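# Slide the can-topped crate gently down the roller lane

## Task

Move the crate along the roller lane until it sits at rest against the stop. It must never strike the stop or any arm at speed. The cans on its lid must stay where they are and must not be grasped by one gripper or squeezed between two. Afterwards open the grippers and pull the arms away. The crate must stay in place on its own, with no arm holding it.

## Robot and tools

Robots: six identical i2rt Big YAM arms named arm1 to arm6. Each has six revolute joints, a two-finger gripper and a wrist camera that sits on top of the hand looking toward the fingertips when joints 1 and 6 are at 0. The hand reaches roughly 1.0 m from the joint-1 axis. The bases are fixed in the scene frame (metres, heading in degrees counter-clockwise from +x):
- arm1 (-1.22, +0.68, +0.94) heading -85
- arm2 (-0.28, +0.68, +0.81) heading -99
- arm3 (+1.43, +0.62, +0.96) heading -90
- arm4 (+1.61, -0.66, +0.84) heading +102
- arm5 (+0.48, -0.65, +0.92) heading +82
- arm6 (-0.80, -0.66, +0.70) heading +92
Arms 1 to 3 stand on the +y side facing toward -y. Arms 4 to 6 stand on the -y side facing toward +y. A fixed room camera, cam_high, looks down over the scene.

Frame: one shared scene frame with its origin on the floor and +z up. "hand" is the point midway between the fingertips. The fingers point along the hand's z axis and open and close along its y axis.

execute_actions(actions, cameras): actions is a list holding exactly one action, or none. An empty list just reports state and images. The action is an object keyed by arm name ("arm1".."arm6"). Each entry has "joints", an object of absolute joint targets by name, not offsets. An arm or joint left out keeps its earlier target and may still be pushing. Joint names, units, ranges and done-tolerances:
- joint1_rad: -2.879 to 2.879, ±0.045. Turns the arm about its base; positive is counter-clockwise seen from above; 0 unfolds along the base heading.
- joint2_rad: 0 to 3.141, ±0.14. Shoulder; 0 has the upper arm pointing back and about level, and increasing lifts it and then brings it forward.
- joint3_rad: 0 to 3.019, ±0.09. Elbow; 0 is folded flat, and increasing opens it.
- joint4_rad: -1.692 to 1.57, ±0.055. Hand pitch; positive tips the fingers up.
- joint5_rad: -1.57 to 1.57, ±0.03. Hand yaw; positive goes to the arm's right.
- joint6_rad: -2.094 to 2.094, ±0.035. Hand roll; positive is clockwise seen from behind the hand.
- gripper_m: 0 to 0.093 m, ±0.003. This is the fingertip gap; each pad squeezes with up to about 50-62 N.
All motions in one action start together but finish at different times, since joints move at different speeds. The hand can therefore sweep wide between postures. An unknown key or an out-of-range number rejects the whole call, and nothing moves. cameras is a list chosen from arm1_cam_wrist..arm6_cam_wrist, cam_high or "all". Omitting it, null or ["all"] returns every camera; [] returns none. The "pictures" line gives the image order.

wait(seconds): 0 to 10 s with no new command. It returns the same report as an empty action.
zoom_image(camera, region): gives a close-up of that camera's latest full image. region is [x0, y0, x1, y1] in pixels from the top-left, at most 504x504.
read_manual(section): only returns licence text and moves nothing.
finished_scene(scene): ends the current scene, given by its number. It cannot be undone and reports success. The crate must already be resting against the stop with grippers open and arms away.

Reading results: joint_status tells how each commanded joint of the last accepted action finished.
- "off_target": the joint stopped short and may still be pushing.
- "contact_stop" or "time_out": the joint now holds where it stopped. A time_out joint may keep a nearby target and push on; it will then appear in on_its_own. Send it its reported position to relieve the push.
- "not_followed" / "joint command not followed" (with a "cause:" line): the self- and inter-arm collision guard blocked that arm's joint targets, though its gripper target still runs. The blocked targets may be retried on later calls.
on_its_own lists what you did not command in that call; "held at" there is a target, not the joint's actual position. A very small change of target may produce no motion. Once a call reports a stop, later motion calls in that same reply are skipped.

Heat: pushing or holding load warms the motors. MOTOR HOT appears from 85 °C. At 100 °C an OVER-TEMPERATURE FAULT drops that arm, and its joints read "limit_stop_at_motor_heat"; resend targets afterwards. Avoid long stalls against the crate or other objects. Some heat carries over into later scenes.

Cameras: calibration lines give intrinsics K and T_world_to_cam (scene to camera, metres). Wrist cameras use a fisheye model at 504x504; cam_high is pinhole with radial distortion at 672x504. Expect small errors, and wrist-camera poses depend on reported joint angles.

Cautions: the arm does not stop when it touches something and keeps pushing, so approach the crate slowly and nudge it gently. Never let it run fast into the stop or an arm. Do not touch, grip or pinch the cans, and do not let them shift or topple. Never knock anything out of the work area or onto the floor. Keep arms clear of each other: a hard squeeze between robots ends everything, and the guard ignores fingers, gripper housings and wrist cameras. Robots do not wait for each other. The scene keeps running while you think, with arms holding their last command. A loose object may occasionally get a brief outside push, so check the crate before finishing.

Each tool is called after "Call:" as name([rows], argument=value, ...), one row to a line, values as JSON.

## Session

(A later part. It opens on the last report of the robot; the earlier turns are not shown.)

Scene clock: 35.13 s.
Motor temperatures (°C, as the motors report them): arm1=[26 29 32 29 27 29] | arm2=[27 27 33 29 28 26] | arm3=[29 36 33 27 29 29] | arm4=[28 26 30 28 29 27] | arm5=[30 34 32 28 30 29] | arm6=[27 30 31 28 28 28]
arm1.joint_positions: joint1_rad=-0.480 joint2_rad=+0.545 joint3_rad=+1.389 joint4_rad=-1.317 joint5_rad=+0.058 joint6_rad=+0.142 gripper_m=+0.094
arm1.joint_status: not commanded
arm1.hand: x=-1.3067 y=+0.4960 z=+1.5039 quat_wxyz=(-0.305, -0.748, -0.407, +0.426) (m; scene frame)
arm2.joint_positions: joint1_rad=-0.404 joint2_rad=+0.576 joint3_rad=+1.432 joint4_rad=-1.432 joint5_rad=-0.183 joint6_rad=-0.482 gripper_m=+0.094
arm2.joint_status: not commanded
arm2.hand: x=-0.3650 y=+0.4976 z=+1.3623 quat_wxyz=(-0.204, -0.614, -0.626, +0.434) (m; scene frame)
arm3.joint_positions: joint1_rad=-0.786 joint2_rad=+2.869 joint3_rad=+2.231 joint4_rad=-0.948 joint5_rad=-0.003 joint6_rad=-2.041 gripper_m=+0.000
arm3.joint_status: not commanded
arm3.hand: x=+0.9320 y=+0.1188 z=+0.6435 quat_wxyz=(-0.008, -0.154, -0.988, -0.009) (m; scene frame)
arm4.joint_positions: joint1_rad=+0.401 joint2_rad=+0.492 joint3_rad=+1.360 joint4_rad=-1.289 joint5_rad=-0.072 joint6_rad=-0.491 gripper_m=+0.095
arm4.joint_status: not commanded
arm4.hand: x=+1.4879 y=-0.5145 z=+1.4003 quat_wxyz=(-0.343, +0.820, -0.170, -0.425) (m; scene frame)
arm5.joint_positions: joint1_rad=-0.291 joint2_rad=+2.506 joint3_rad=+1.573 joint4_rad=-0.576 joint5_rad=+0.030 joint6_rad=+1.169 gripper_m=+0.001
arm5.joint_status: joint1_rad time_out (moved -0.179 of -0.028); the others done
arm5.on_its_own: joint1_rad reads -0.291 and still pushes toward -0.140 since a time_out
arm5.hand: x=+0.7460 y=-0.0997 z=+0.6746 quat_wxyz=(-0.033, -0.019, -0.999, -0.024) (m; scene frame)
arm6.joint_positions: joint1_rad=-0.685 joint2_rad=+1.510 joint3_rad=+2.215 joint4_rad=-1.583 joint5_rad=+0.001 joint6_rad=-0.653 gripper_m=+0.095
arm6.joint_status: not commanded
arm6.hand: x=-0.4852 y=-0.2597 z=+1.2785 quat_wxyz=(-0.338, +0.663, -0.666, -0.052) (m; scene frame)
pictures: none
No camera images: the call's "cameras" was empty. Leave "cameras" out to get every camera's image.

Call:
execute_actions([
  {"arm5":{"joints":{"joint1_rad":-0.3,"joint6_rad":1.03,"joint2_rad":2.6,"joint3_rad":1.69,"joint4_rad":-0.7}}},
], cameras=[])

Scene clock: 37.27 s.
Motor temperatures (°C, as the motors report them): arm1=[26 29 32 29 27 29] | arm2=[27 27 33 29 28 26] | arm3=[29 36 33 27 29 29] | arm4=[28 26 31 28 29 27] | arm5=[30 34 32 28 30 29] | arm6=[27 30 31 28 28 28]
arm1.joint_positions: joint1_rad=-0.480 joint2_rad=+0.545 joint3_rad=+1.389 joint4_rad=-1.317 joint5_rad=+0.058 joint6_rad=+0.142 gripper_m=+0.094
arm1.joint_status: not commanded
arm1.hand: x=-1.3067 y=+0.4960 z=+1.5039 quat_wxyz=(-0.305, -0.748, -0.407, +0.426) (m; scene frame)
arm2.joint_positions: joint1_rad=-0.404 joint2_rad=+0.576 joint3_rad=+1.432 joint4_rad=-1.432 joint5_rad=-0.183 joint6_rad=-0.482 gripper_m=+0.094
arm2.joint_status: not commanded
arm2.hand: x=-0.3650 y=+0.4976 z=+1.3623 quat_wxyz=(-0.204, -0.614, -0.626, +0.434) (m; scene frame)
arm3.joint_positions: joint1_rad=-0.786 joint2_rad=+2.869 joint3_rad=+2.231 joint4_rad=-0.948 joint5_rad=-0.003 joint6_rad=-2.041 gripper_m=+0.000
arm3.joint_status: not commanded
arm3.hand: x=+0.9320 y=+0.1188 z=+0.6435 quat_wxyz=(-0.008, -0.154, -0.988, -0.009) (m; scene frame)
arm4.joint_positions: joint1_rad=+0.401 joint2_rad=+0.492 joint3_rad=+1.360 joint4_rad=-1.289 joint5_rad=-0.072 joint6_rad=-0.491 gripper_m=+0.095
arm4.joint_status: not commanded
arm4.hand: x=+1.4879 y=-0.5145 z=+1.4003 quat_wxyz=(-0.343, +0.820, -0.170, -0.425) (m; scene frame)
arm5.joint_positions: joint1_rad=-0.437 joint2_rad=+2.562 joint3_rad=+1.737 joint4_rad=-0.665 joint5_rad=+0.034 joint6_rad=+1.003 gripper_m=+0.001
arm5.joint_status: joint1_rad time_out (moved -0.146 of -0.009); the others done
arm5.on_its_own: joint1_rad reads -0.437 and still pushes toward -0.300 since a time_out
arm5.hand: x=+0.8482 y=-0.1066 z=+0.6829 quat_wxyz=(-0.042, -0.009, -0.999, -0.026) (m; scene frame)
arm6.joint_positions: joint1_rad=-0.685 joint2_rad=+1.510 joint3_rad=+2.215 joint4_rad=-1.583 joint5_rad=+0.001 joint6_rad=-0.653 gripper_m=+0.095
arm6.joint_status: not commanded
arm6.hand: x=-0.4852 y=-0.2597 z=+1.2785 quat_wxyz=(-0.338, +0.663, -0.666, -0.052) (m; scene frame)
pictures: none
No camera images: the call's "cameras" was empty. Leave "cameras" out to get every camera's image.

Call:
execute_actions([
  {"arm5":{"joints":{"joint1_rad":-0.41,"joint6_rad":0.93,"joint2_rad":2.66,"joint3_rad":1.82,"joint4_rad":-0.77}}},
], cameras=[])

Call:
execute_actions([
  {"arm5":{"joints":{"joint1_rad":-0.54,"joint6_rad":0.86,"joint2_rad":2.71,"joint3_rad":1.96,"joint4_rad":-0.84}}},
], cameras=["cam_high"])

Scene clock: 39.57 s.
Motor temperatures (°C, as the motors report them): arm1=[26 29 32 29 27 29] | arm2=[27 27 33 29 28 26] | arm3=[29 36 33 27 29 29] | arm4=[28 26 31 28 29 27] | arm5=[30 34 32 28 30 29] | arm6=[27 30 31 28 28 28]
arm1.joint_positions: joint1_rad=-0.480 joint2_rad=+0.545 joint3_rad=+1.389 joint4_rad=-1.317 joint5_rad=+0.058 joint6_rad=+0.142 gripper_m=+0.094
arm1.joint_status: not commanded
arm1.hand: x=-1.3067 y=+0.4960 z=+1.5039 quat_wxyz=(-0.305, -0.748, -0.407, +0.426) (m; scene frame)
arm2.joint_positions: joint1_rad=-0.404 joint2_rad=+0.576 joint3_rad=+1.432 joint4_rad=-1.432 joint5_rad=-0.183 joint6_rad=-0.482 gripper_m=+0.094
arm2.joint_status: not commanded
arm2.hand: x=-0.3650 y=+0.4976 z=+1.3623 quat_wxyz=(-0.204, -0.614, -0.626, +0.434) (m; scene frame)
arm3.joint_positions: joint1_rad=-0.780 joint2_rad=+2.863 joint3_rad=+2.231 joint4_rad=-0.948 joint5_rad=-0.003 joint6_rad=-2.041 gripper_m=+0.000
arm3.joint_status: not commanded
arm3.hand: x=+0.9329 y=+0.1141 z=+0.6475 quat_wxyz=(-0.006, -0.151, -0.988, -0.007) (m; scene frame)
arm4.joint_positions: joint1_rad=+0.401 joint2_rad=+0.492 joint3_rad=+1.360 joint4_rad=-1.289 joint5_rad=-0.072 joint6_rad=-0.491 gripper_m=+0.095
arm4.joint_status: not commanded
arm4.hand: x=+1.4879 y=-0.5145 z=+1.4003 quat_wxyz=(-0.343, +0.820, -0.170, -0.425) (m; scene frame)
arm5.joint_positions: joint1_rad=-0.507 joint2_rad=+2.613 joint3_rad=+1.855 joint4_rad=-0.735 joint5_rad=+0.030 joint6_rad=+0.929 gripper_m=+0.001
arm5.joint_status: joint1_rad time_out (moved -0.070 of +0.027); the others done
arm5.on_its_own: joint1_rad reads -0.507 and still pushes toward -0.410 since a time_out
arm5.hand: x=+0.8996 y=-0.1136 z=+0.6828 quat_wxyz=(-0.041, -0.007, -0.999, -0.023) (m; scene frame)
arm6.joint_positions: joint1_rad=-0.685 joint2_rad=+1.510 joint3_rad=+2.215 joint4_rad=-1.583 joint5_rad=+0.001 joint6_rad=-0.653 gripper_m=+0.095
arm6.joint_status: not commanded
arm6.hand: x=-0.4852 y=-0.2597 z=+1.2785 quat_wxyz=(-0.338, +0.663, -0.666, -0.052) (m; scene frame)
pictures: none
No camera images: the call's "cameras" was empty. Leave "cameras" out to get every camera's image.

not run: a stop came earlier in this reply.

Arm3 touching.

Call:
execute_actions([
  {"arm5":{"joints":{"joint1_rad":-1.2}}},
], cameras=["cam_high"])

Call:
execute_actions([
  {"arm3":{"joints":{"joint1_rad":-0.73,"joint2_rad":2.71,"joint3_rad":1.95,"joint4_rad":-0.74}}},
], cameras=["cam_high"])

Scene clock: 41.87 s.
Motor temperatures (°C, as the motors report them): arm1=[26 29 32 29 27 29] | arm2=[27 27 34 29 28 26] | arm3=[29 36 33 27 29 29] | arm4=[28 26 31 28 29 27] | arm5=[30 34 32 28 30 29] | arm6=[27 30 31 28 28 28]
arm1.joint_positions: joint1_rad=-0.480 joint2_rad=+0.545 joint3_rad=+1.389 joint4_rad=-1.317 joint5_rad=+0.058 joint6_rad=+0.142 gripper_m=+0.094
arm1.joint_status: not commanded
arm1.hand: x=-1.3067 y=+0.4960 z=+1.5039 quat_wxyz=(-0.305, -0.748, -0.407, +0.426) (m; scene frame)
arm2.joint_positions: joint1_rad=-0.404 joint2_rad=+0.576 joint3_rad=+1.432 joint4_rad=-1.432 joint5_rad=-0.183 joint6_rad=-0.482 gripper_m=+0.094
arm2.joint_status: not commanded
arm2.hand: x=-0.3650 y=+0.4976 z=+1.3623 quat_wxyz=(-0.204, -0.614, -0.626, +0.434) (m; scene frame)
arm3.joint_positions: joint1_rad=-0.675 joint2_rad=+2.862 joint3_rad=+2.228 joint4_rad=-0.988 joint5_rad=-0.028 joint6_rad=-2.077 gripper_m=+0.000
arm3.joint_status: not commanded
arm3.hand: x=+0.9987 y=+0.0703 z=+0.6483 quat_wxyz=(-0.028, -0.082, -0.996, -0.016) (m; scene frame)
arm4.joint_positions: joint1_rad=+0.401 joint2_rad=+0.492 joint3_rad=+1.360 joint4_rad=-1.289 joint5_rad=-0.072 joint6_rad=-0.491 gripper_m=+0.095
arm4.joint_status: not commanded
arm4.hand: x=+1.4879 y=-0.5145 z=+1.4003 quat_wxyz=(-0.343, +0.820, -0.170, -0.425) (m; scene frame)
arm5.joint_positions: joint1_rad=-1.198 joint2_rad=+2.625 joint3_rad=+1.821 joint4_rad=-0.754 joint5_rad=+0.000 joint6_rad=+0.929 gripper_m=+0.001
arm5.joint_status: all done
arm5.hand: x=+1.1182 y=-0.5040 z=+0.6669 quat_wxyz=(-0.011, -0.345, -0.939, -0.006) (m; scene frame)
arm6.joint_positions: joint1_rad=-0.685 joint2_rad=+1.510 joint3_rad=+2.215 joint4_rad=-1.583 joint5_rad=+0.001 joint6_rad=-0.653 gripper_m=+0.095
arm6.joint_status: not commanded
arm6.hand: x=-0.4852 y=-0.2597 z=+1.2785 quat_wxyz=(-0.338, +0.663, -0.666, -0.052) (m; scene frame)
pictures: cam_high
Images, in order (width x height): cam_high 672x504.

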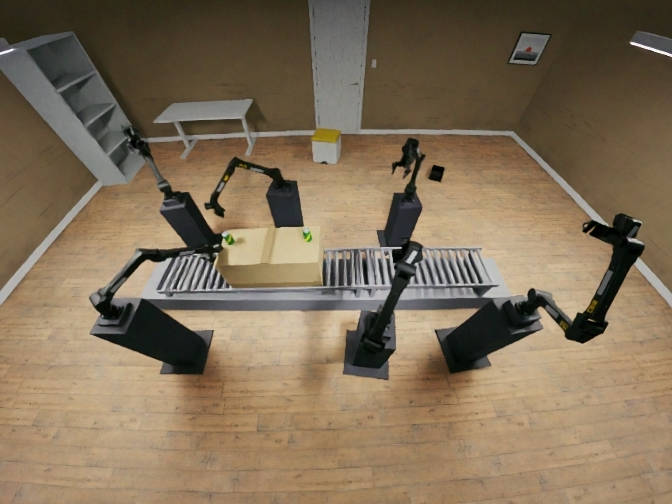

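Scene clock: 44.10 s.
Motor temperatures (°C, as the motors report them): arm1=[26 29 32 29 27 29] | arm2=[27 27 34 29 28 26] | arm3=[29 36 34 27 29 29] | arm4=[28 26 31 28 29 27] | arm5=[30 34 32 28 30 29] | arm6=[27 30 32 28 28 28]
arm1.joint_positions: joint1_rad=-0.480 joint2_rad=+0.545 joint3_rad=+1.389 joint4_rad=-1.317 joint5_rad=+0.058 joint6_rad=+0.142 gripper_m=+0.094
arm1.joint_status: not commanded
arm1.hand: x=-1.3067 y=+0.4960 z=+1.5039 quat_wxyz=(-0.305, -0.748, -0.407, +0.426) (m; scene frame)
arm2.joint_positions: joint1_rad=-0.404 joint2_rad=+0.576 joint3_rad=+1.432 joint4_rad=-1.432 joint5_rad=-0.183 joint6_rad=-0.482 gripper_m=+0.094
arm2.joint_status: not commanded
arm2.hand: x=-0.3650 y=+0.4976 z=+1.3623 quat_wxyz=(-0.204, -0.614, -0.626, +0.434) (m; scene frame)
arm3.joint_positions: joint1_rad=-0.614 joint2_rad=+2.732 joint3_rad=+1.904 joint4_rad=-0.775 joint5_rad=-0.031 joint6_rad=-2.077 gripper_m=+0.000
arm3.joint_status: joint1_rad time_out (moved +0.061 of -0.055); the others done
arm3.on_its_own: joint1_rad reads -0.614 and still pushes toward -0.730 since a time_out
arm3.hand: x=+1.0642 y=+0.0884 z=+0.6424 quat_wxyz=(-0.024, -0.051, -0.998, -0.009) (m; scene frame)
arm4.joint_positions: joint1_rad=+0.401 joint2_rad=+0.492 joint3_rad=+1.360 joint4_rad=-1.289 joint5_rad=-0.072 joint6_rad=-0.491 gripper_m=+0.095
arm4.joint_status: not commanded
arm4.hand: x=+1.4879 y=-0.5145 z=+1.4003 quat_wxyz=(-0.343, +0.820, -0.170, -0.425) (m; scene frame)
arm5.joint_positions: joint1_rad=-1.198 joint2_rad=+2.625 joint3_rad=+1.821 joint4_rad=-0.754 joint5_rad=+0.000 joint6_rad=+0.929 gripper_m=+0.001
arm5.joint_status: not commanded
arm5.hand: x=+1.1182 y=-0.5040 z=+0.6669 quat_wxyz=(-0.011, -0.345, -0.939, -0.006) (m; scene frame)
arm6.joint_positions: joint1_rad=-0.685 joint2_rad=+1.510 joint3_rad=+2.215 joint4_rad=-1.583 joint5_rad=+0.001 joint6_rad=-0.653 gripper_m=+0.095
arm6.joint_status: not commanded
arm6.hand: x=-0.4852 y=-0.2597 z=+1.2785 quat_wxyz=(-0.338, +0.663, -0.666, -0.052) (m; scene frame)
pictures: cam_high
Images, in order (width x height): cam_high 672x504.

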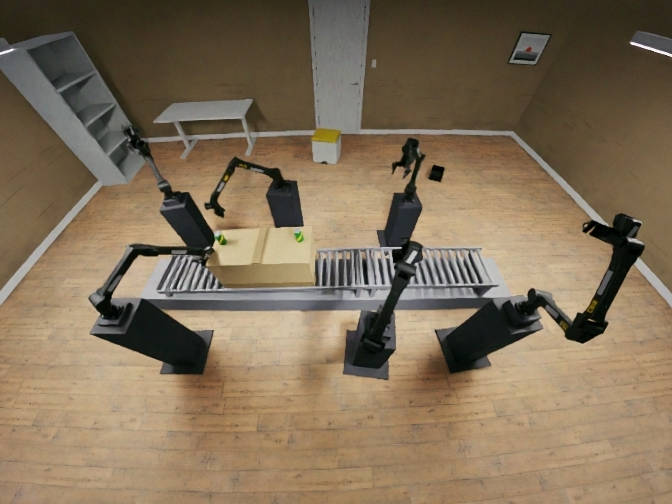

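Call:
execute_actions([
  {"arm3":{"joints":{"joint1_rad":-0.6,"joint2_rad":2.58,"joint3_rad":1.64,"joint4_rad":-0.56}}},
], cameras=[])

Call:
execute_actions([
  {"arm3":{"joints":{"joint1_rad":-0.44,"joint2_rad":2.52,"joint3_rad":1.47,"joint4_rad":-0.46,"joint6_rad":-1.9}}},
], cameras=[])

Scene clock: 46.47 s.
Motor temperatures (°C, as the motors report them): arm1=[26 29 32 29 27 29] | arm2=[27 27 34 29 28 26] | arm3=[29 36 33 27 29 29] | arm4=[28 26 31 28 29 27] | arm5=[30 34 32 28 30 29] | arm6=[27 30 32 28 28 28]
arm1.joint_positions: joint1_rad=-0.480 joint2_rad=+0.545 joint3_rad=+1.389 joint4_rad=-1.317 joint5_rad=+0.058 joint6_rad=+0.142 gripper_m=+0.094
arm1.joint_status: not commanded
arm1.hand: x=-1.3067 y=+0.4960 z=+1.5039 quat_wxyz=(-0.305, -0.748, -0.407, +0.426) (m; scene frame)
arm2.joint_positions: joint1_rad=-0.404 joint2_rad=+0.576 joint3_rad=+1.432 joint4_rad=-1.432 joint5_rad=-0.183 joint6_rad=-0.482 gripper_m=+0.094
arm2.joint_status: not commanded
arm2.hand: x=-0.3650 y=+0.4976 z=+1.3623 quat_wxyz=(-0.204, -0.614, -0.626, +0.434) (m; scene frame)
arm3.joint_positions: joint1_rad=-0.459 joint2_rad=+2.587 joint3_rad=+1.579 joint4_rad=-0.609 joint5_rad=-0.047 joint6_rad=-1.985 gripper_m=+0.000
arm3.joint_status: joint1_rad off_target (ended at -0.459, target -0.600); the others done
arm3.hand: x=+1.1860 y=+0.1044 z=+0.6548 quat_wxyz=(-0.034, -0.020, -0.999, -0.014) (m; scene frame)
arm4.joint_positions: joint1_rad=+0.401 joint2_rad=+0.492 joint3_rad=+1.360 joint4_rad=-1.289 joint5_rad=-0.072 joint6_rad=-0.491 gripper_m=+0.095
arm4.joint_status: not commanded
arm4.hand: x=+1.4879 y=-0.5145 z=+1.4003 quat_wxyz=(-0.343, +0.820, -0.170, -0.425) (m; scene frame)
arm5.joint_positions: joint1_rad=-1.198 joint2_rad=+2.625 joint3_rad=+1.821 joint4_rad=-0.754 joint5_rad=+0.000 joint6_rad=+0.929 gripper_m=+0.001
arm5.joint_status: not commanded
arm5.hand: x=+1.1182 y=-0.5040 z=+0.6669 quat_wxyz=(-0.011, -0.345, -0.939, -0.006) (m; scene frame)
arm6.joint_positions: joint1_rad=-0.685 joint2_rad=+1.510 joint3_rad=+2.215 joint4_rad=-1.583 joint5_rad=+0.001 joint6_rad=-0.653 gripper_m=+0.095
arm6.joint_status: not commanded
arm6.hand: x=-0.4852 y=-0.2597 z=+1.2785 quat_wxyz=(-0.338, +0.663, -0.666, -0.052) (m; scene frame)
pictures: none
No camera images: the call's "cameras" was empty. Leave "cameras" out to get every camera's image.

Scene clock: 48.37 s.
Motor temperatures (°C, as the motors report them): arm1=[26 29 32 29 27 29] | arm2=[27 27 34 29 28 26] | arm3=[29 36 33 27 29 29] | arm4=[28 26 31 28 29 27] | arm5=[30 34 32 28 30 29] | arm6=[27 30 32 28 28 28]
arm1.joint_positions: joint1_rad=-0.480 joint2_rad=+0.545 joint3_rad=+1.389 joint4_rad=-1.317 joint5_rad=+0.058 joint6_rad=+0.142 gripper_m=+0.094
arm1.joint_status: not commanded
arm1.hand: x=-1.3067 y=+0.4960 z=+1.5039 quat_wxyz=(-0.305, -0.748, -0.407, +0.426) (m; scene frame)
arm2.joint_positions: joint1_rad=-0.404 joint2_rad=+0.576 joint3_rad=+1.432 joint4_rad=-1.432 joint5_rad=-0.183 joint6_rad=-0.482 gripper_m=+0.094
arm2.joint_status: not commanded
arm2.hand: x=-0.3650 y=+0.4976 z=+1.3623 quat_wxyz=(-0.204, -0.614, -0.626, +0.434) (m; scene frame)
arm3.joint_positions: joint1_rad=-0.306 joint2_rad=+2.545 joint3_rad=+1.427 joint4_rad=-0.491 joint5_rad=-0.049 joint6_rad=-1.833 gripper_m=+0.000
arm3.joint_status: joint1_rad off_target (ended at -0.306, target -0.440); joint6_rad off_target (ended at -1.833, target -1.900); the others done
arm3.hand: x=+1.2803 y=+0.1121 z=+0.6501 quat_wxyz=(-0.031, -0.019, -0.999, -0.014) (m; scene frame)
arm4.joint_positions: joint1_rad=+0.401 joint2_rad=+0.492 joint3_rad=+1.360 joint4_rad=-1.289 joint5_rad=-0.072 joint6_rad=-0.491 gripper_m=+0.095
arm4.joint_status: not commanded
arm4.hand: x=+1.4879 y=-0.5145 z=+1.4003 quat_wxyz=(-0.343, +0.820, -0.170, -0.425) (m; scene frame)
arm5.joint_positions: joint1_rad=-1.198 joint2_rad=+2.625 joint3_rad=+1.821 joint4_rad=-0.754 joint5_rad=+0.000 joint6_rad=+0.929 gripper_m=+0.001
arm5.joint_status: not commanded
arm5.hand: x=+1.1182 y=-0.5040 z=+0.6669 quat_wxyz=(-0.011, -0.345, -0.939, -0.006) (m; scene frame)
arm6.joint_positions: joint1_rad=-0.685 joint2_rad=+1.510 joint3_rad=+2.215 joint4_rad=-1.583 joint5_rad=+0.001 joint6_rad=-0.653 gripper_m=+0.095
arm6.joint_status: not commanded
arm6.hand: x=-0.4852 y=-0.2597 z=+1.2785 quat_wxyz=(-0.338, +0.663, -0.666, -0.052) (m; scene frame)
pictures: none
No camera images: the call's "cameras" was empty. Leave "cameras" out to get every camera's image.

Call:
execute_actions([
  {"arm3":{"joints":{"joint1_rad":-0.26,"joint6_rad":-1.67}}},
], cameras=[])

Call:
execute_actions([
  {"arm3":{"joints":{"joint1_rad":-0.08,"joint6_rad":-1.49}}},
], cameras=[])

Call:
execute_actions([
  {"arm3":{"joints":{"joint1_rad":0.09,"joint6_rad":-1.32,"joint2_rad":2.58}}},
], cameras=["arm3_cam_wrist","cam_high"])

Scene clock: 50.80 s.
Motor temperatures (°C, as the motors report them): arm1=[26 29 32 29 27 29] | arm2=[27 27 34 29 28 26] | arm3=[29 36 33 27 30 29] | arm4=[28 26 31 28 29 27] | arm5=[30 34 32 28 29 29] | arm6=[27 30 32 28 28 28]
arm1.joint_positions: joint1_rad=-0.480 joint2_rad=+0.545 joint3_rad=+1.389 joint4_rad=-1.317 joint5_rad=+0.058 joint6_rad=+0.142 gripper_m=+0.094
arm1.joint_status: not commanded
arm1.hand: x=-1.3067 y=+0.4960 z=+1.5039 quat_wxyz=(-0.305, -0.748, -0.407, +0.426) (m; scene frame)
arm2.joint_positions: joint1_rad=-0.404 joint2_rad=+0.576 joint3_rad=+1.432 joint4_rad=-1.432 joint5_rad=-0.183 joint6_rad=-0.482 gripper_m=+0.094
arm2.joint_status: not commanded
arm2.hand: x=-0.3650 y=+0.4976 z=+1.3623 quat_wxyz=(-0.204, -0.614, -0.626, +0.434) (m; scene frame)
arm3.joint_positions: joint1_rad=-0.111 joint2_rad=+2.545 joint3_rad=+1.434 joint4_rad=-0.477 joint5_rad=-0.057 joint6_rad=-1.625 gripper_m=+0.000
arm3.joint_status: joint1_rad time_out (moved +0.194 of +0.046); joint6_rad time_out (moved +0.208 of +0.163)
arm3.on_its_own: joint1_rad reads -0.111 and still pushes toward -0.260 since a time_out; joint6_rad reads -1.625 and still pushes toward -1.670 since a time_out
arm3.hand: x=+1.3822 y=+0.0855 z=+0.6514 quat_wxyz=(-0.032, -0.026, -0.999, -0.009) (m; scene frame)
arm4.joint_positions: joint1_rad=+0.401 joint2_rad=+0.492 joint3_rad=+1.360 joint4_rad=-1.289 joint5_rad=-0.072 joint6_rad=-0.491 gripper_m=+0.095
arm4.joint_status: not commanded
arm4.hand: x=+1.4879 y=-0.5145 z=+1.4003 quat_wxyz=(-0.343, +0.820, -0.170, -0.425) (m; scene frame)
arm5.joint_positions: joint1_rad=-1.198 joint2_rad=+2.625 joint3_rad=+1.821 joint4_rad=-0.754 joint5_rad=+0.000 joint6_rad=+0.929 gripper_m=+0.001
arm5.joint_status: not commanded
arm5.hand: x=+1.1182 y=-0.5040 z=+0.6669 quat_wxyz=(-0.011, -0.345, -0.939, -0.006) (m; scene frame)
arm6.joint_positions: joint1_rad=-0.685 joint2_rad=+1.510 joint3_rad=+2.215 joint4_rad=-1.583 joint5_rad=+0.001 joint6_rad=-0.653 gripper_m=+0.095
arm6.joint_status: not commanded
arm6.hand: x=-0.4852 y=-0.2597 z=+1.2785 quat_wxyz=(-0.338, +0.663, -0.666, -0.052) (m; scene frame)
pictures: none
No camera images: the call's "cameras" was empty. Leave "cameras" out to get every camera's image.

not run: a stop came earlier in this reply.

not run: a stop came earlier in this reply.

Call:
execute_actions([
  {"arm3":{"joints":{"joint1_rad":-0.08,"joint6_rad":-1.47,"joint3_rad":1.42}}},
], cameras=["arm3_cam_wrist","cam_high"])

Scene clock: 53.03 s.
Motor temperatures (°C, as the motors report them): arm1=[26 29 33 29 27 29] | arm2=[27 27 34 29 28 26] | arm3=[29 36 33 27 30 29] | arm4=[28 26 31 28 29 27] | arm5=[30 34 32 28 29 29] | arm6=[27 30 32 28 28 28]
arm1.joint_positions: joint1_rad=-0.480 joint2_rad=+0.545 joint3_rad=+1.389 joint4_rad=-1.317 joint5_rad=+0.058 joint6_rad=+0.142 gripper_m=+0.094
arm1.joint_status: not commanded
arm1.hand: x=-1.3067 y=+0.4960 z=+1.5039 quat_wxyz=(-0.305, -0.748, -0.407, +0.426) (m; scene frame)
arm2.joint_positions: joint1_rad=-0.404 joint2_rad=+0.576 joint3_rad=+1.432 joint4_rad=-1.432 joint5_rad=-0.183 joint6_rad=-0.482 gripper_m=+0.094
arm2.joint_status: not commanded
arm2.hand: x=-0.3650 y=+0.4976 z=+1.3623 quat_wxyz=(-0.204, -0.614, -0.626, +0.434) (m; scene frame)
arm3.joint_positions: joint1_rad=+0.068 joint2_rad=+2.545 joint3_rad=+1.420 joint4_rad=-0.449 joint5_rad=-0.058 joint6_rad=-1.445 gripper_m=+0.000
arm3.joint_status: joint1_rad time_out (moved +0.179 of +0.031); the others done
arm3.on_its_own: joint1_rad reads +0.068 and still pushes toward -0.080 since a time_out
arm3.hand: x=+1.4785 y=+0.0870 z=+0.6496 quat_wxyz=(-0.031, -0.026, -0.999, -0.008) (m; scene frame)
arm4.joint_positions: joint1_rad=+0.401 joint2_rad=+0.492 joint3_rad=+1.360 joint4_rad=-1.289 joint5_rad=-0.072 joint6_rad=-0.491 gripper_m=+0.095
arm4.joint_status: not commanded
arm4.hand: x=+1.4879 y=-0.5145 z=+1.4003 quat_wxyz=(-0.343, +0.820, -0.170, -0.425) (m; scene frame)
arm5.joint_positions: joint1_rad=-1.198 joint2_rad=+2.625 joint3_rad=+1.821 joint4_rad=-0.754 joint5_rad=+0.000 joint6_rad=+0.929 gripper_m=+0.001
arm5.joint_status: not commanded
arm5.hand: x=+1.1182 y=-0.5040 z=+0.6669 quat_wxyz=(-0.011, -0.345, -0.939, -0.006) (m; scene frame)
arm6.joint_positions: joint1_rad=-0.685 joint2_rad=+1.510 joint3_rad=+2.215 joint4_rad=-1.583 joint5_rad=+0.001 joint6_rad=-0.653 gripper_m=+0.095
arm6.joint_status: not commanded
arm6.hand: x=-0.4852 y=-0.2597 z=+1.2785 quat_wxyz=(-0.338, +0.663, -0.666, -0.052) (m; scene frame)
pictures: arm3_cam_wrist, cam_high
camera_calibration (this result's frames):
arm3_cam_wrist: T_world_to_cam=[[-0.0456716, -0.998513, -0.0297703, 0.179099], [-0.843568, 0.0225875, 0.536546, 0.902581], [-0.535076, 0.0496182, -0.843346, 1.45639], [0, 0, 0, 1]] pos_world=[1.54885, 0.0861827, 0.749292]
Images, in order (width x height): arm3_cam_wrist 504x504, cam_high 672x504.

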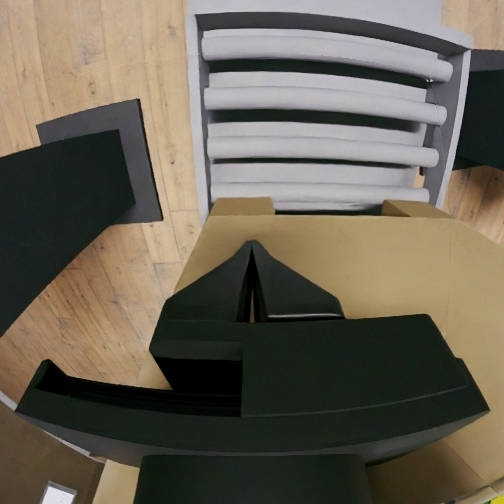

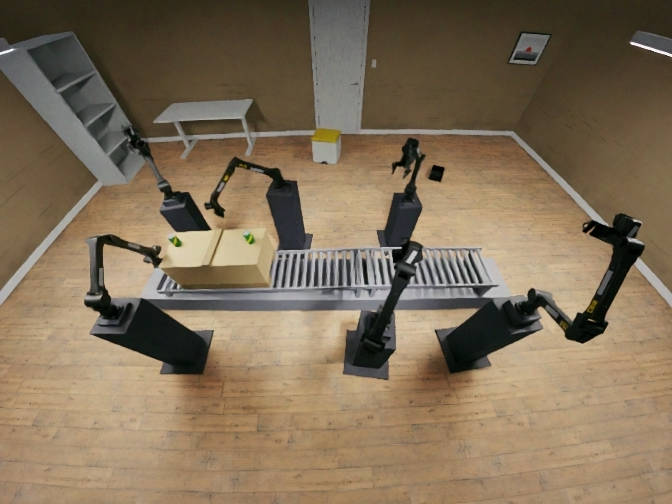

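Call:
execute_actions([
  {"arm3":{"joints":{"joint1_rad":0.08,"joint6_rad":-1.32,"joint2_rad":2.63,"joint3_rad":1.58,"joint4_rad":-0.55}}},
], cameras=["arm3_cam_wrist"])

Call:
execute_actions([
  {"arm3":{"joints":{"joint1_rad":0.19,"joint6_rad":-1.21,"joint2_rad":2.68,"joint3_rad":1.68,"joint4_rad":-0.61}}},
], cameras=["arm3_cam_wrist"])

Scene clock: 55.40 s.
Motor temperatures (°C, as the motors report them): arm1=[26 29 33 29 27 29] | arm2=[27 27 34 29 28 26] | arm3=[29 36 32 27 31 29] | arm4=[28 26 31 28 29 27] | arm5=[30 35 32 28 29 29] | arm6=[27 30 32 28 28 28]
arm1.joint_positions: joint1_rad=-0.480 joint2_rad=+0.545 joint3_rad=+1.389 joint4_rad=-1.317 joint5_rad=+0.058 joint6_rad=+0.142 gripper_m=+0.094
arm1.joint_status: not commanded
arm1.hand: x=-1.3067 y=+0.4960 z=+1.5039 quat_wxyz=(-0.305, -0.748, -0.407, +0.426) (m; scene frame)
arm2.joint_positions: joint1_rad=-0.404 joint2_rad=+0.576 joint3_rad=+1.432 joint4_rad=-1.432 joint5_rad=-0.183 joint6_rad=-0.482 gripper_m=+0.094
arm2.joint_status: not commanded
arm2.hand: x=-0.3650 y=+0.4976 z=+1.3623 quat_wxyz=(-0.204, -0.614, -0.626, +0.434) (m; scene frame)
arm3.joint_positions: joint1_rad=+0.225 joint2_rad=+2.627 joint3_rad=+1.584 joint4_rad=-0.527 joint5_rad=-0.053 joint6_rad=-1.292 gripper_m=+0.000
arm3.joint_status: joint1_rad time_out (moved +0.157 of +0.012); the others done
arm3.on_its_own: joint1_rad reads +0.225 and still pushes toward +0.080 since a time_out
arm3.hand: x=+1.5704 y=+0.0620 z=+0.6351 quat_wxyz=(-0.028, -0.024, -0.999, -0.009) (m; scene frame)
arm4.joint_positions: joint1_rad=+0.401 joint2_rad=+0.492 joint3_rad=+1.360 joint4_rad=-1.289 joint5_rad=-0.072 joint6_rad=-0.491 gripper_m=+0.095
arm4.joint_status: not commanded
arm4.hand: x=+1.4879 y=-0.5145 z=+1.4003 quat_wxyz=(-0.343, +0.820, -0.170, -0.425) (m; scene frame)
arm5.joint_positions: joint1_rad=-1.198 joint2_rad=+2.625 joint3_rad=+1.821 joint4_rad=-0.754 joint5_rad=+0.000 joint6_rad=+0.929 gripper_m=+0.001
arm5.joint_status: not commanded
arm5.hand: x=+1.1182 y=-0.5040 z=+0.6669 quat_wxyz=(-0.011, -0.345, -0.939, -0.006) (m; scene frame)
arm6.joint_positions: joint1_rad=-0.685 joint2_rad=+1.510 joint3_rad=+2.215 joint4_rad=-1.583 joint5_rad=+0.001 joint6_rad=-0.653 gripper_m=+0.095
arm6.joint_status: not commanded
arm6.hand: x=-0.4852 y=-0.2597 z=+1.2785 quat_wxyz=(-0.338, +0.663, -0.666, -0.052) (m; scene frame)
pictures: arm3_cam_wrist
camera_calibration (this result's frames):
arm3_cam_wrist: T_world_to_cam=[[-0.0413583, -0.998598, -0.0330286, 0.153239], [-0.840783, 0.016925, 0.541108, 0.981551], [-0.539791, 0.0501492, -0.840304, 1.49995], [0, 0, 0, 1]] pos_world=[1.64127, 0.0611903, 0.73435]
Images, in order (width x height): arm3_cam_wrist 504x504.

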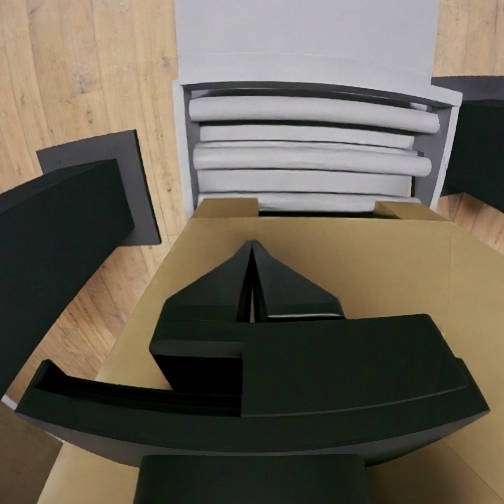

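not run: a stop came earlier in this reply.

Call:
execute_actions([
  {"arm3":{"joints":{"joint1_rad":0.22,"joint6_rad":-1.18,"joint2_rad":2.67,"joint3_rad":1.68,"joint4_rad":-0.61}}},
], cameras=["arm3_cam_wrist"])

Scene clock: 57.57 s.
Motor temperatures (°C, as the motors report them): arm1=[26 29 33 29 27 29] | arm2=[27 27 34 29 28 26] | arm3=[29 36 32 27 31 29] | arm4=[28 26 31 28 29 27] | arm5=[30 35 32 28 29 29] | arm6=[27 30 32 28 28 28]
arm1.joint_positions: joint1_rad=-0.480 joint2_rad=+0.545 joint3_rad=+1.389 joint4_rad=-1.317 joint5_rad=+0.058 joint6_rad=+0.142 gripper_m=+0.094
arm1.joint_status: not commanded
arm1.hand: x=-1.3067 y=+0.4960 z=+1.5039 quat_wxyz=(-0.305, -0.748, -0.407, +0.426) (m; scene frame)
arm2.joint_positions: joint1_rad=-0.404 joint2_rad=+0.576 joint3_rad=+1.432 joint4_rad=-1.432 joint5_rad=-0.183 joint6_rad=-0.482 gripper_m=+0.094
arm2.joint_status: not commanded
arm2.hand: x=-0.3650 y=+0.4976 z=+1.3623 quat_wxyz=(-0.204, -0.614, -0.626, +0.434) (m; scene frame)
arm3.joint_positions: joint1_rad=+0.355 joint2_rad=+2.658 joint3_rad=+1.694 joint4_rad=-0.578 joint5_rad=-0.048 joint6_rad=-1.161 gripper_m=+0.000
arm3.joint_status: joint1_rad time_out (moved +0.130 of -0.005); the others done
arm3.on_its_own: joint1_rad reads +0.355 and still pushes toward +0.220 since a time_out
arm3.hand: x=+1.6534 y=+0.0511 z=+0.6404 quat_wxyz=(-0.030, -0.024, -0.999, +0.001) (m; scene frame)
arm4.joint_positions: joint1_rad=+0.401 joint2_rad=+0.492 joint3_rad=+1.360 joint4_rad=-1.289 joint5_rad=-0.072 joint6_rad=-0.491 gripper_m=+0.095
arm4.joint_status: not commanded
arm4.hand: x=+1.4879 y=-0.5145 z=+1.4003 quat_wxyz=(-0.343, +0.820, -0.170, -0.425) (m; scene frame)
arm5.joint_positions: joint1_rad=-1.198 joint2_rad=+2.625 joint3_rad=+1.821 joint4_rad=-0.754 joint5_rad=+0.000 joint6_rad=+0.929 gripper_m=+0.001
arm5.joint_status: not commanded
arm5.hand: x=+1.1182 y=-0.5040 z=+0.6669 quat_wxyz=(-0.011, -0.345, -0.939, -0.006) (m; scene frame)
arm6.joint_positions: joint1_rad=-0.685 joint2_rad=+1.510 joint3_rad=+2.215 joint4_rad=-1.583 joint5_rad=+0.001 joint6_rad=-0.653 gripper_m=+0.095
arm6.joint_status: not commanded
arm6.hand: x=-0.4852 y=-0.2597 z=+1.2785 quat_wxyz=(-0.338, +0.663, -0.666, -0.052) (m; scene frame)
pictures: arm3_cam_wrist
camera_calibration (this result's frames):
arm3_cam_wrist: T_world_to_cam=[[-0.0424732, -0.999022, -0.0122623, 0.134504], [-0.842263, 0.0292016, 0.538276, 1.05232], [-0.537392, 0.0331904, -0.842679, 1.54817], [0, 0, 0, 1]] pos_world=[1.72401, 0.0522592, 0.739819]
Images, in order (width x height): arm3_cam_wrist 504x504.

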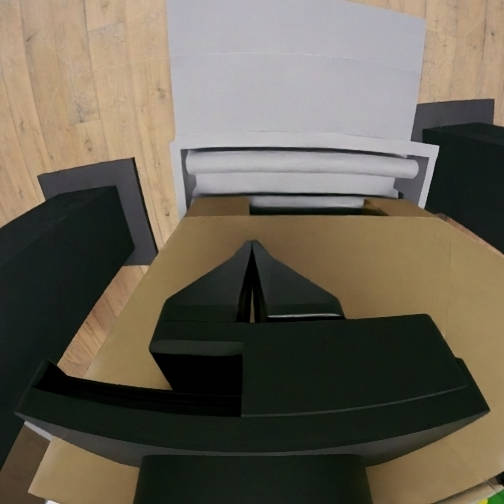

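Call:
execute_actions([
  {"arm3":{"joints":{"joint1_rad":0.33,"joint6_rad":-1.08}}},
], cameras=["arm3_cam_wrist"])

Call:
execute_actions([
  {"arm3":{"joints":{"joint1_rad":0.4,"joint6_rad":-1.03}}},
], cameras=["arm3_cam_wrist"])

Scene clock: 59.67 s.
Motor temperatures (°C, as the motors report them): arm1=[26 29 33 29 27 29] | arm2=[27 27 34 29 28 26] | arm3=[29 36 32 27 31 29] | arm4=[28 26 31 28 29 27] | arm5=[30 35 32 28 29 29] | arm6=[27 30 32 28 28 28]
arm1.joint_positions: joint1_rad=-0.480 joint2_rad=+0.545 joint3_rad=+1.389 joint4_rad=-1.317 joint5_rad=+0.058 joint6_rad=+0.142 gripper_m=+0.094
arm1.joint_status: not commanded
arm1.hand: x=-1.3067 y=+0.4960 z=+1.5039 quat_wxyz=(-0.305, -0.748, -0.407, +0.426) (m; scene frame)
arm2.joint_positions: joint1_rad=-0.404 joint2_rad=+0.576 joint3_rad=+1.432 joint4_rad=-1.432 joint5_rad=-0.183 joint6_rad=-0.482 gripper_m=+0.094
arm2.joint_status: not commanded
arm2.hand: x=-0.3650 y=+0.4976 z=+1.3623 quat_wxyz=(-0.204, -0.614, -0.626, +0.434) (m; scene frame)
arm3.joint_positions: joint1_rad=+0.434 joint2_rad=+2.658 joint3_rad=+1.709 joint4_rad=-0.573 joint5_rad=-0.036 joint6_rad=-1.081 gripper_m=+0.000
arm3.joint_status: joint1_rad time_out (moved +0.080 of -0.025); the others done
arm3.on_its_own: joint1_rad reads +0.434 and still pushes toward +0.330 since a time_out
arm3.hand: x=+1.7003 y=+0.0608 z=+0.6442 quat_wxyz=(-0.029, -0.024, -0.999, +0.011) (m; scene frame)
arm4.joint_positions: joint1_rad=+0.401 joint2_rad=+0.492 joint3_rad=+1.360 joint4_rad=-1.289 joint5_rad=-0.072 joint6_rad=-0.491 gripper_m=+0.095
arm4.joint_status: not commanded
arm4.hand: x=+1.4879 y=-0.5145 z=+1.4003 quat_wxyz=(-0.343, +0.820, -0.170, -0.425) (m; scene frame)
arm5.joint_positions: joint1_rad=-1.198 joint2_rad=+2.625 joint3_rad=+1.821 joint4_rad=-0.754 joint5_rad=+0.000 joint6_rad=+0.929 gripper_m=+0.001
arm5.joint_status: not commanded
arm5.hand: x=+1.1182 y=-0.5040 z=+0.6669 quat_wxyz=(-0.011, -0.345, -0.939, -0.006) (m; scene frame)
arm6.joint_positions: joint1_rad=-0.685 joint2_rad=+1.510 joint3_rad=+2.215 joint4_rad=-1.583 joint5_rad=+0.001 joint6_rad=-0.653 gripper_m=+0.095
arm6.joint_status: not commanded
arm6.hand: x=-0.4852 y=-0.2597 z=+1.2785 quat_wxyz=(-0.338, +0.663, -0.666, -0.052) (m; scene frame)
pictures: arm3_cam_wrist
camera_calibration (this result's frames):
arm3_cam_wrist: T_world_to_cam=[[-0.0429163, -0.999055, 0.00692587, 0.134649], [-0.841262, 0.0398756, 0.539156, 1.08649], [-0.538922, 0.0173121, -0.842178, 1.5795], [0, 0, 0, 1]] pos_world=[1.77103, 0.0638525, 0.743504]
Images, in order (width x height): arm3_cam_wrist 504x504.

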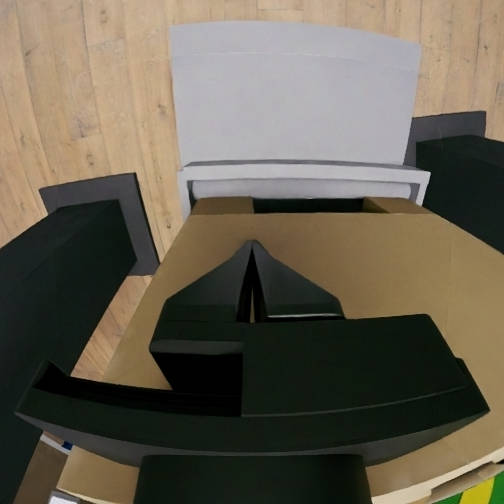

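not run: a stop came earlier in this reply.

Call:
execute_actions([
  {"arm3":{"joints":{"joint1_rad":0.42,"joint6_rad":-1.02}}},
], cameras=["arm3_cam_wrist"])

Call:
execute_actions([
  {"arm3":{"joints":{"joint1_rad":0.5}}},
], cameras=["arm3_cam_wrist"])

Scene clock: 61.27 s.
Motor temperatures (°C, as the motors report them): arm1=[26 29 33 29 27 29] | arm2=[27 27 34 29 28 26] | arm3=[29 36 32 27 31 29] | arm4=[28 26 31 28 29 27] | arm5=[30 35 32 28 29 29] | arm6=[27 30 32 28 28 28]
arm1.joint_positions: joint1_rad=-0.480 joint2_rad=+0.545 joint3_rad=+1.389 joint4_rad=-1.317 joint5_rad=+0.058 joint6_rad=+0.142 gripper_m=+0.094
arm1.joint_status: not commanded
arm1.hand: x=-1.3067 y=+0.4960 z=+1.5039 quat_wxyz=(-0.305, -0.748, -0.407, +0.426) (m; scene frame)
arm2.joint_positions: joint1_rad=-0.404 joint2_rad=+0.576 joint3_rad=+1.432 joint4_rad=-1.432 joint5_rad=-0.183 joint6_rad=-0.482 gripper_m=+0.094
arm2.joint_status: not commanded
arm2.hand: x=-0.3650 y=+0.4976 z=+1.3623 quat_wxyz=(-0.204, -0.614, -0.626, +0.434) (m; scene frame)
arm3.joint_positions: joint1_rad=+0.504 joint2_rad=+2.658 joint3_rad=+1.714 joint4_rad=-0.574 joint5_rad=-0.026 joint6_rad=-1.015 gripper_m=+0.000
arm3.joint_status: joint1_rad off_target (ended at +0.504, target +0.420); the others done
arm3.hand: x=+1.7387 y=+0.0783 z=+0.6457 quat_wxyz=(-0.027, -0.022, -0.999, +0.013) (m; scene frame)
arm4.joint_positions: joint1_rad=+0.401 joint2_rad=+0.492 joint3_rad=+1.360 joint4_rad=-1.289 joint5_rad=-0.072 joint6_rad=-0.491 gripper_m=+0.095
arm4.joint_status: not commanded
arm4.hand: x=+1.4879 y=-0.5145 z=+1.4003 quat_wxyz=(-0.343, +0.820, -0.170, -0.425) (m; scene frame)
arm5.joint_positions: joint1_rad=-1.198 joint2_rad=+2.625 joint3_rad=+1.821 joint4_rad=-0.754 joint5_rad=+0.000 joint6_rad=+0.929 gripper_m=+0.001
arm5.joint_status: not commanded
arm5.hand: x=+1.1182 y=-0.5040 z=+0.6669 quat_wxyz=(-0.011, -0.345, -0.939, -0.006) (m; scene frame)
arm6.joint_positions: joint1_rad=-0.685 joint2_rad=+1.510 joint3_rad=+2.215 joint4_rad=-1.583 joint5_rad=+0.001 joint6_rad=-0.653 gripper_m=+0.095
arm6.joint_status: not commanded
arm6.hand: x=-0.4852 y=-0.2597 z=+1.2785 quat_wxyz=(-0.338, +0.663, -0.666, -0.052) (m; scene frame)
pictures: arm3_cam_wrist
camera_calibration (this result's frames):
arm3_cam_wrist: T_world_to_cam=[[-0.0390481, -0.999167, 0.0118826, 0.143821], [-0.838987, 0.0392426, 0.542734, 1.11111], [-0.542748, 0.0112234, -0.83982, 1.60676], [0, 0, 0, 1]] pos_world=[1.80989, 0.0820649, 0.744644]
Images, in order (width x height): arm3_cam_wrist 504x504.

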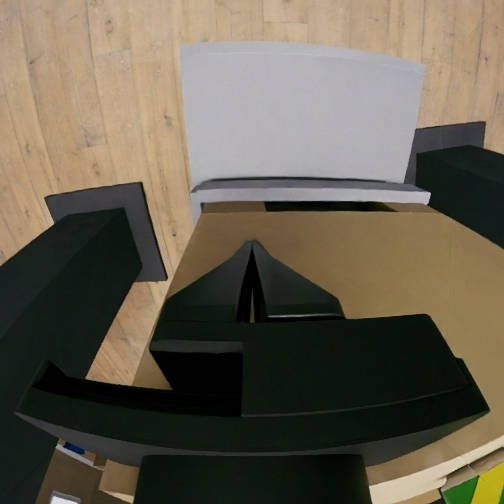

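Scene clock: 62.00 s.
Motor temperatures (°C, as the motors report them): arm1=[26 29 33 29 27 29] | arm2=[27 27 34 29 28 26] | arm3=[29 36 31 27 31 29] | arm4=[28 26 31 28 29 27] | arm5=[30 35 32 28 29 29] | arm6=[27 30 32 28 28 28]
arm1.joint_positions: joint1_rad=-0.480 joint2_rad=+0.545 joint3_rad=+1.389 joint4_rad=-1.317 joint5_rad=+0.058 joint6_rad=+0.142 gripper_m=+0.094
arm1.joint_status: not commanded
arm1.hand: x=-1.3067 y=+0.4960 z=+1.5039 quat_wxyz=(-0.305, -0.748, -0.407, +0.426) (m; scene frame)
arm2.joint_positions: joint1_rad=-0.404 joint2_rad=+0.576 joint3_rad=+1.432 joint4_rad=-1.432 joint5_rad=-0.183 joint6_rad=-0.482 gripper_m=+0.094
arm2.joint_status: not commanded
arm2.hand: x=-0.3650 y=+0.4976 z=+1.3623 quat_wxyz=(-0.204, -0.614, -0.626, +0.434) (m; scene frame)
arm3.joint_positions: joint1_rad=+0.521 joint2_rad=+2.658 joint3_rad=+1.698 joint4_rad=-0.586 joint5_rad=-0.014 joint6_rad=-1.014 gripper_m=+0.000
arm3.joint_status: all done
arm3.hand: x=+1.7401 y=+0.0926 z=+0.6420 quat_wxyz=(-0.015, -0.015, -1.000, +0.004) (m; scene frame)
arm4.joint_positions: joint1_rad=+0.401 joint2_rad=+0.492 joint3_rad=+1.360 joint4_rad=-1.289 joint5_rad=-0.072 joint6_rad=-0.491 gripper_m=+0.095
arm4.joint_status: not commanded
arm4.hand: x=+1.4879 y=-0.5145 z=+1.4003 quat_wxyz=(-0.343, +0.820, -0.170, -0.425) (m; scene frame)
arm5.joint_positions: joint1_rad=-1.198 joint2_rad=+2.625 joint3_rad=+1.821 joint4_rad=-0.754 joint5_rad=+0.000 joint6_rad=+0.929 gripper_m=+0.001
arm5.joint_status: not commanded
arm5.hand: x=+1.1182 y=-0.5040 z=+0.6669 quat_wxyz=(-0.011, -0.345, -0.939, -0.006) (m; scene frame)
arm6.joint_positions: joint1_rad=-0.685 joint2_rad=+1.510 joint3_rad=+2.215 joint4_rad=-1.583 joint5_rad=+0.001 joint6_rad=-0.653 gripper_m=+0.095
arm6.joint_status: not commanded
arm6.hand: x=-0.4852 y=-0.2597 z=+1.2785 quat_wxyz=(-0.338, +0.663, -0.666, -0.052) (m; scene frame)
pictures: arm3_cam_wrist
camera_calibration (this result's frames):
arm3_cam_wrist: T_world_to_cam=[[-0.0235693, -0.999707, -0.00543319, 0.142487], [-0.825979, 0.0164112, 0.563462, 1.07989], [-0.563208, 0.0177681, -0.826124, 1.63047], [0, 0, 0, 1]] pos_world=[1.81362, 0.095753, 0.739273]
Images, in order (width x height): arm3_cam_wrist 504x504.

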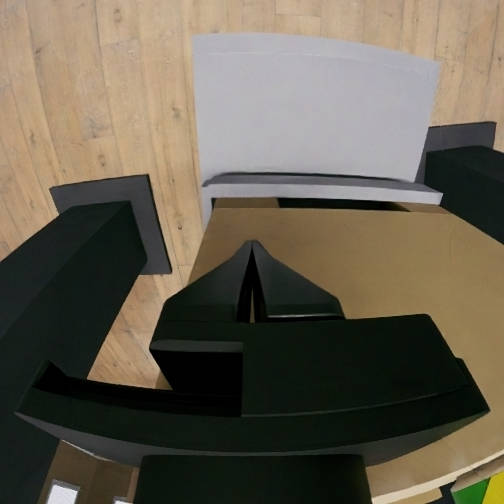

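Call:
execute_actions([
  {"arm3":{"joints":{"joint1_rad":1.4}}},
], cameras=[])

Call:
finished_scene(scene=2)

Scene clock: 63.90 s.
Motor temperatures (°C, as the motors report them): arm1=[26 29 33 29 27 29] | arm2=[27 27 34 29 28 26] | arm3=[29 36 31 27 31 29] | arm4=[28 26 31 28 29 27] | arm5=[30 35 32 28 29 29] | arm6=[27 30 32 28 28 28]
arm1.joint_positions: joint1_rad=-0.480 joint2_rad=+0.545 joint3_rad=+1.389 joint4_rad=-1.317 joint5_rad=+0.058 joint6_rad=+0.142 gripper_m=+0.094
arm1.joint_status: not commanded
arm1.hand: x=-1.3067 y=+0.4960 z=+1.5039 quat_wxyz=(-0.305, -0.748, -0.407, +0.426) (m; scene frame)
arm2.joint_positions: joint1_rad=-0.404 joint2_rad=+0.576 joint3_rad=+1.432 joint4_rad=-1.432 joint5_rad=-0.183 joint6_rad=-0.482 gripper_m=+0.094
arm2.joint_status: not commanded
arm2.hand: x=-0.3650 y=+0.4976 z=+1.3623 quat_wxyz=(-0.204, -0.614, -0.626, +0.434) (m; scene frame)
arm3.joint_positions: joint1_rad=+1.394 joint2_rad=+2.658 joint3_rad=+1.679 joint4_rad=-0.603 joint5_rad=-0.002 joint6_rad=-1.014 gripper_m=+0.000
arm3.joint_status: all done
arm3.hand: x=+2.0199 y=+0.5200 z=+0.6419 quat_wxyz=(+0.000, +0.409, -0.912, -0.005) (m; scene frame)
arm4.joint_positions: joint1_rad=+0.401 joint2_rad=+0.492 joint3_rad=+1.360 joint4_rad=-1.289 joint5_rad=-0.072 joint6_rad=-0.491 gripper_m=+0.095
arm4.joint_status: not commanded
arm4.hand: x=+1.4879 y=-0.5145 z=+1.4003 quat_wxyz=(-0.343, +0.820, -0.170, -0.425) (m; scene frame)
arm5.joint_positions: joint1_rad=-1.198 joint2_rad=+2.625 joint3_rad=+1.821 joint4_rad=-0.754 joint5_rad=+0.000 joint6_rad=+0.929 gripper_m=+0.001
arm5.joint_status: not commanded
arm5.hand: x=+1.1182 y=-0.5040 z=+0.6669 quat_wxyz=(-0.011, -0.345, -0.939, -0.006) (m; scene frame)
arm6.joint_positions: joint1_rad=-0.685 joint2_rad=+1.510 joint3_rad=+2.215 joint4_rad=-1.583 joint5_rad=+0.001 joint6_rad=-0.653 gripper_m=+0.095
arm6.joint_status: not commanded
arm6.hand: x=-0.4852 y=-0.2597 z=+1.2785 quat_wxyz=(-0.338, +0.663, -0.666, -0.052) (m; scene frame)
pictures: none
No camera images: the call's "cameras" was empty. Leave "cameras" out to get every camera's image.

The scene is finished: the task was done.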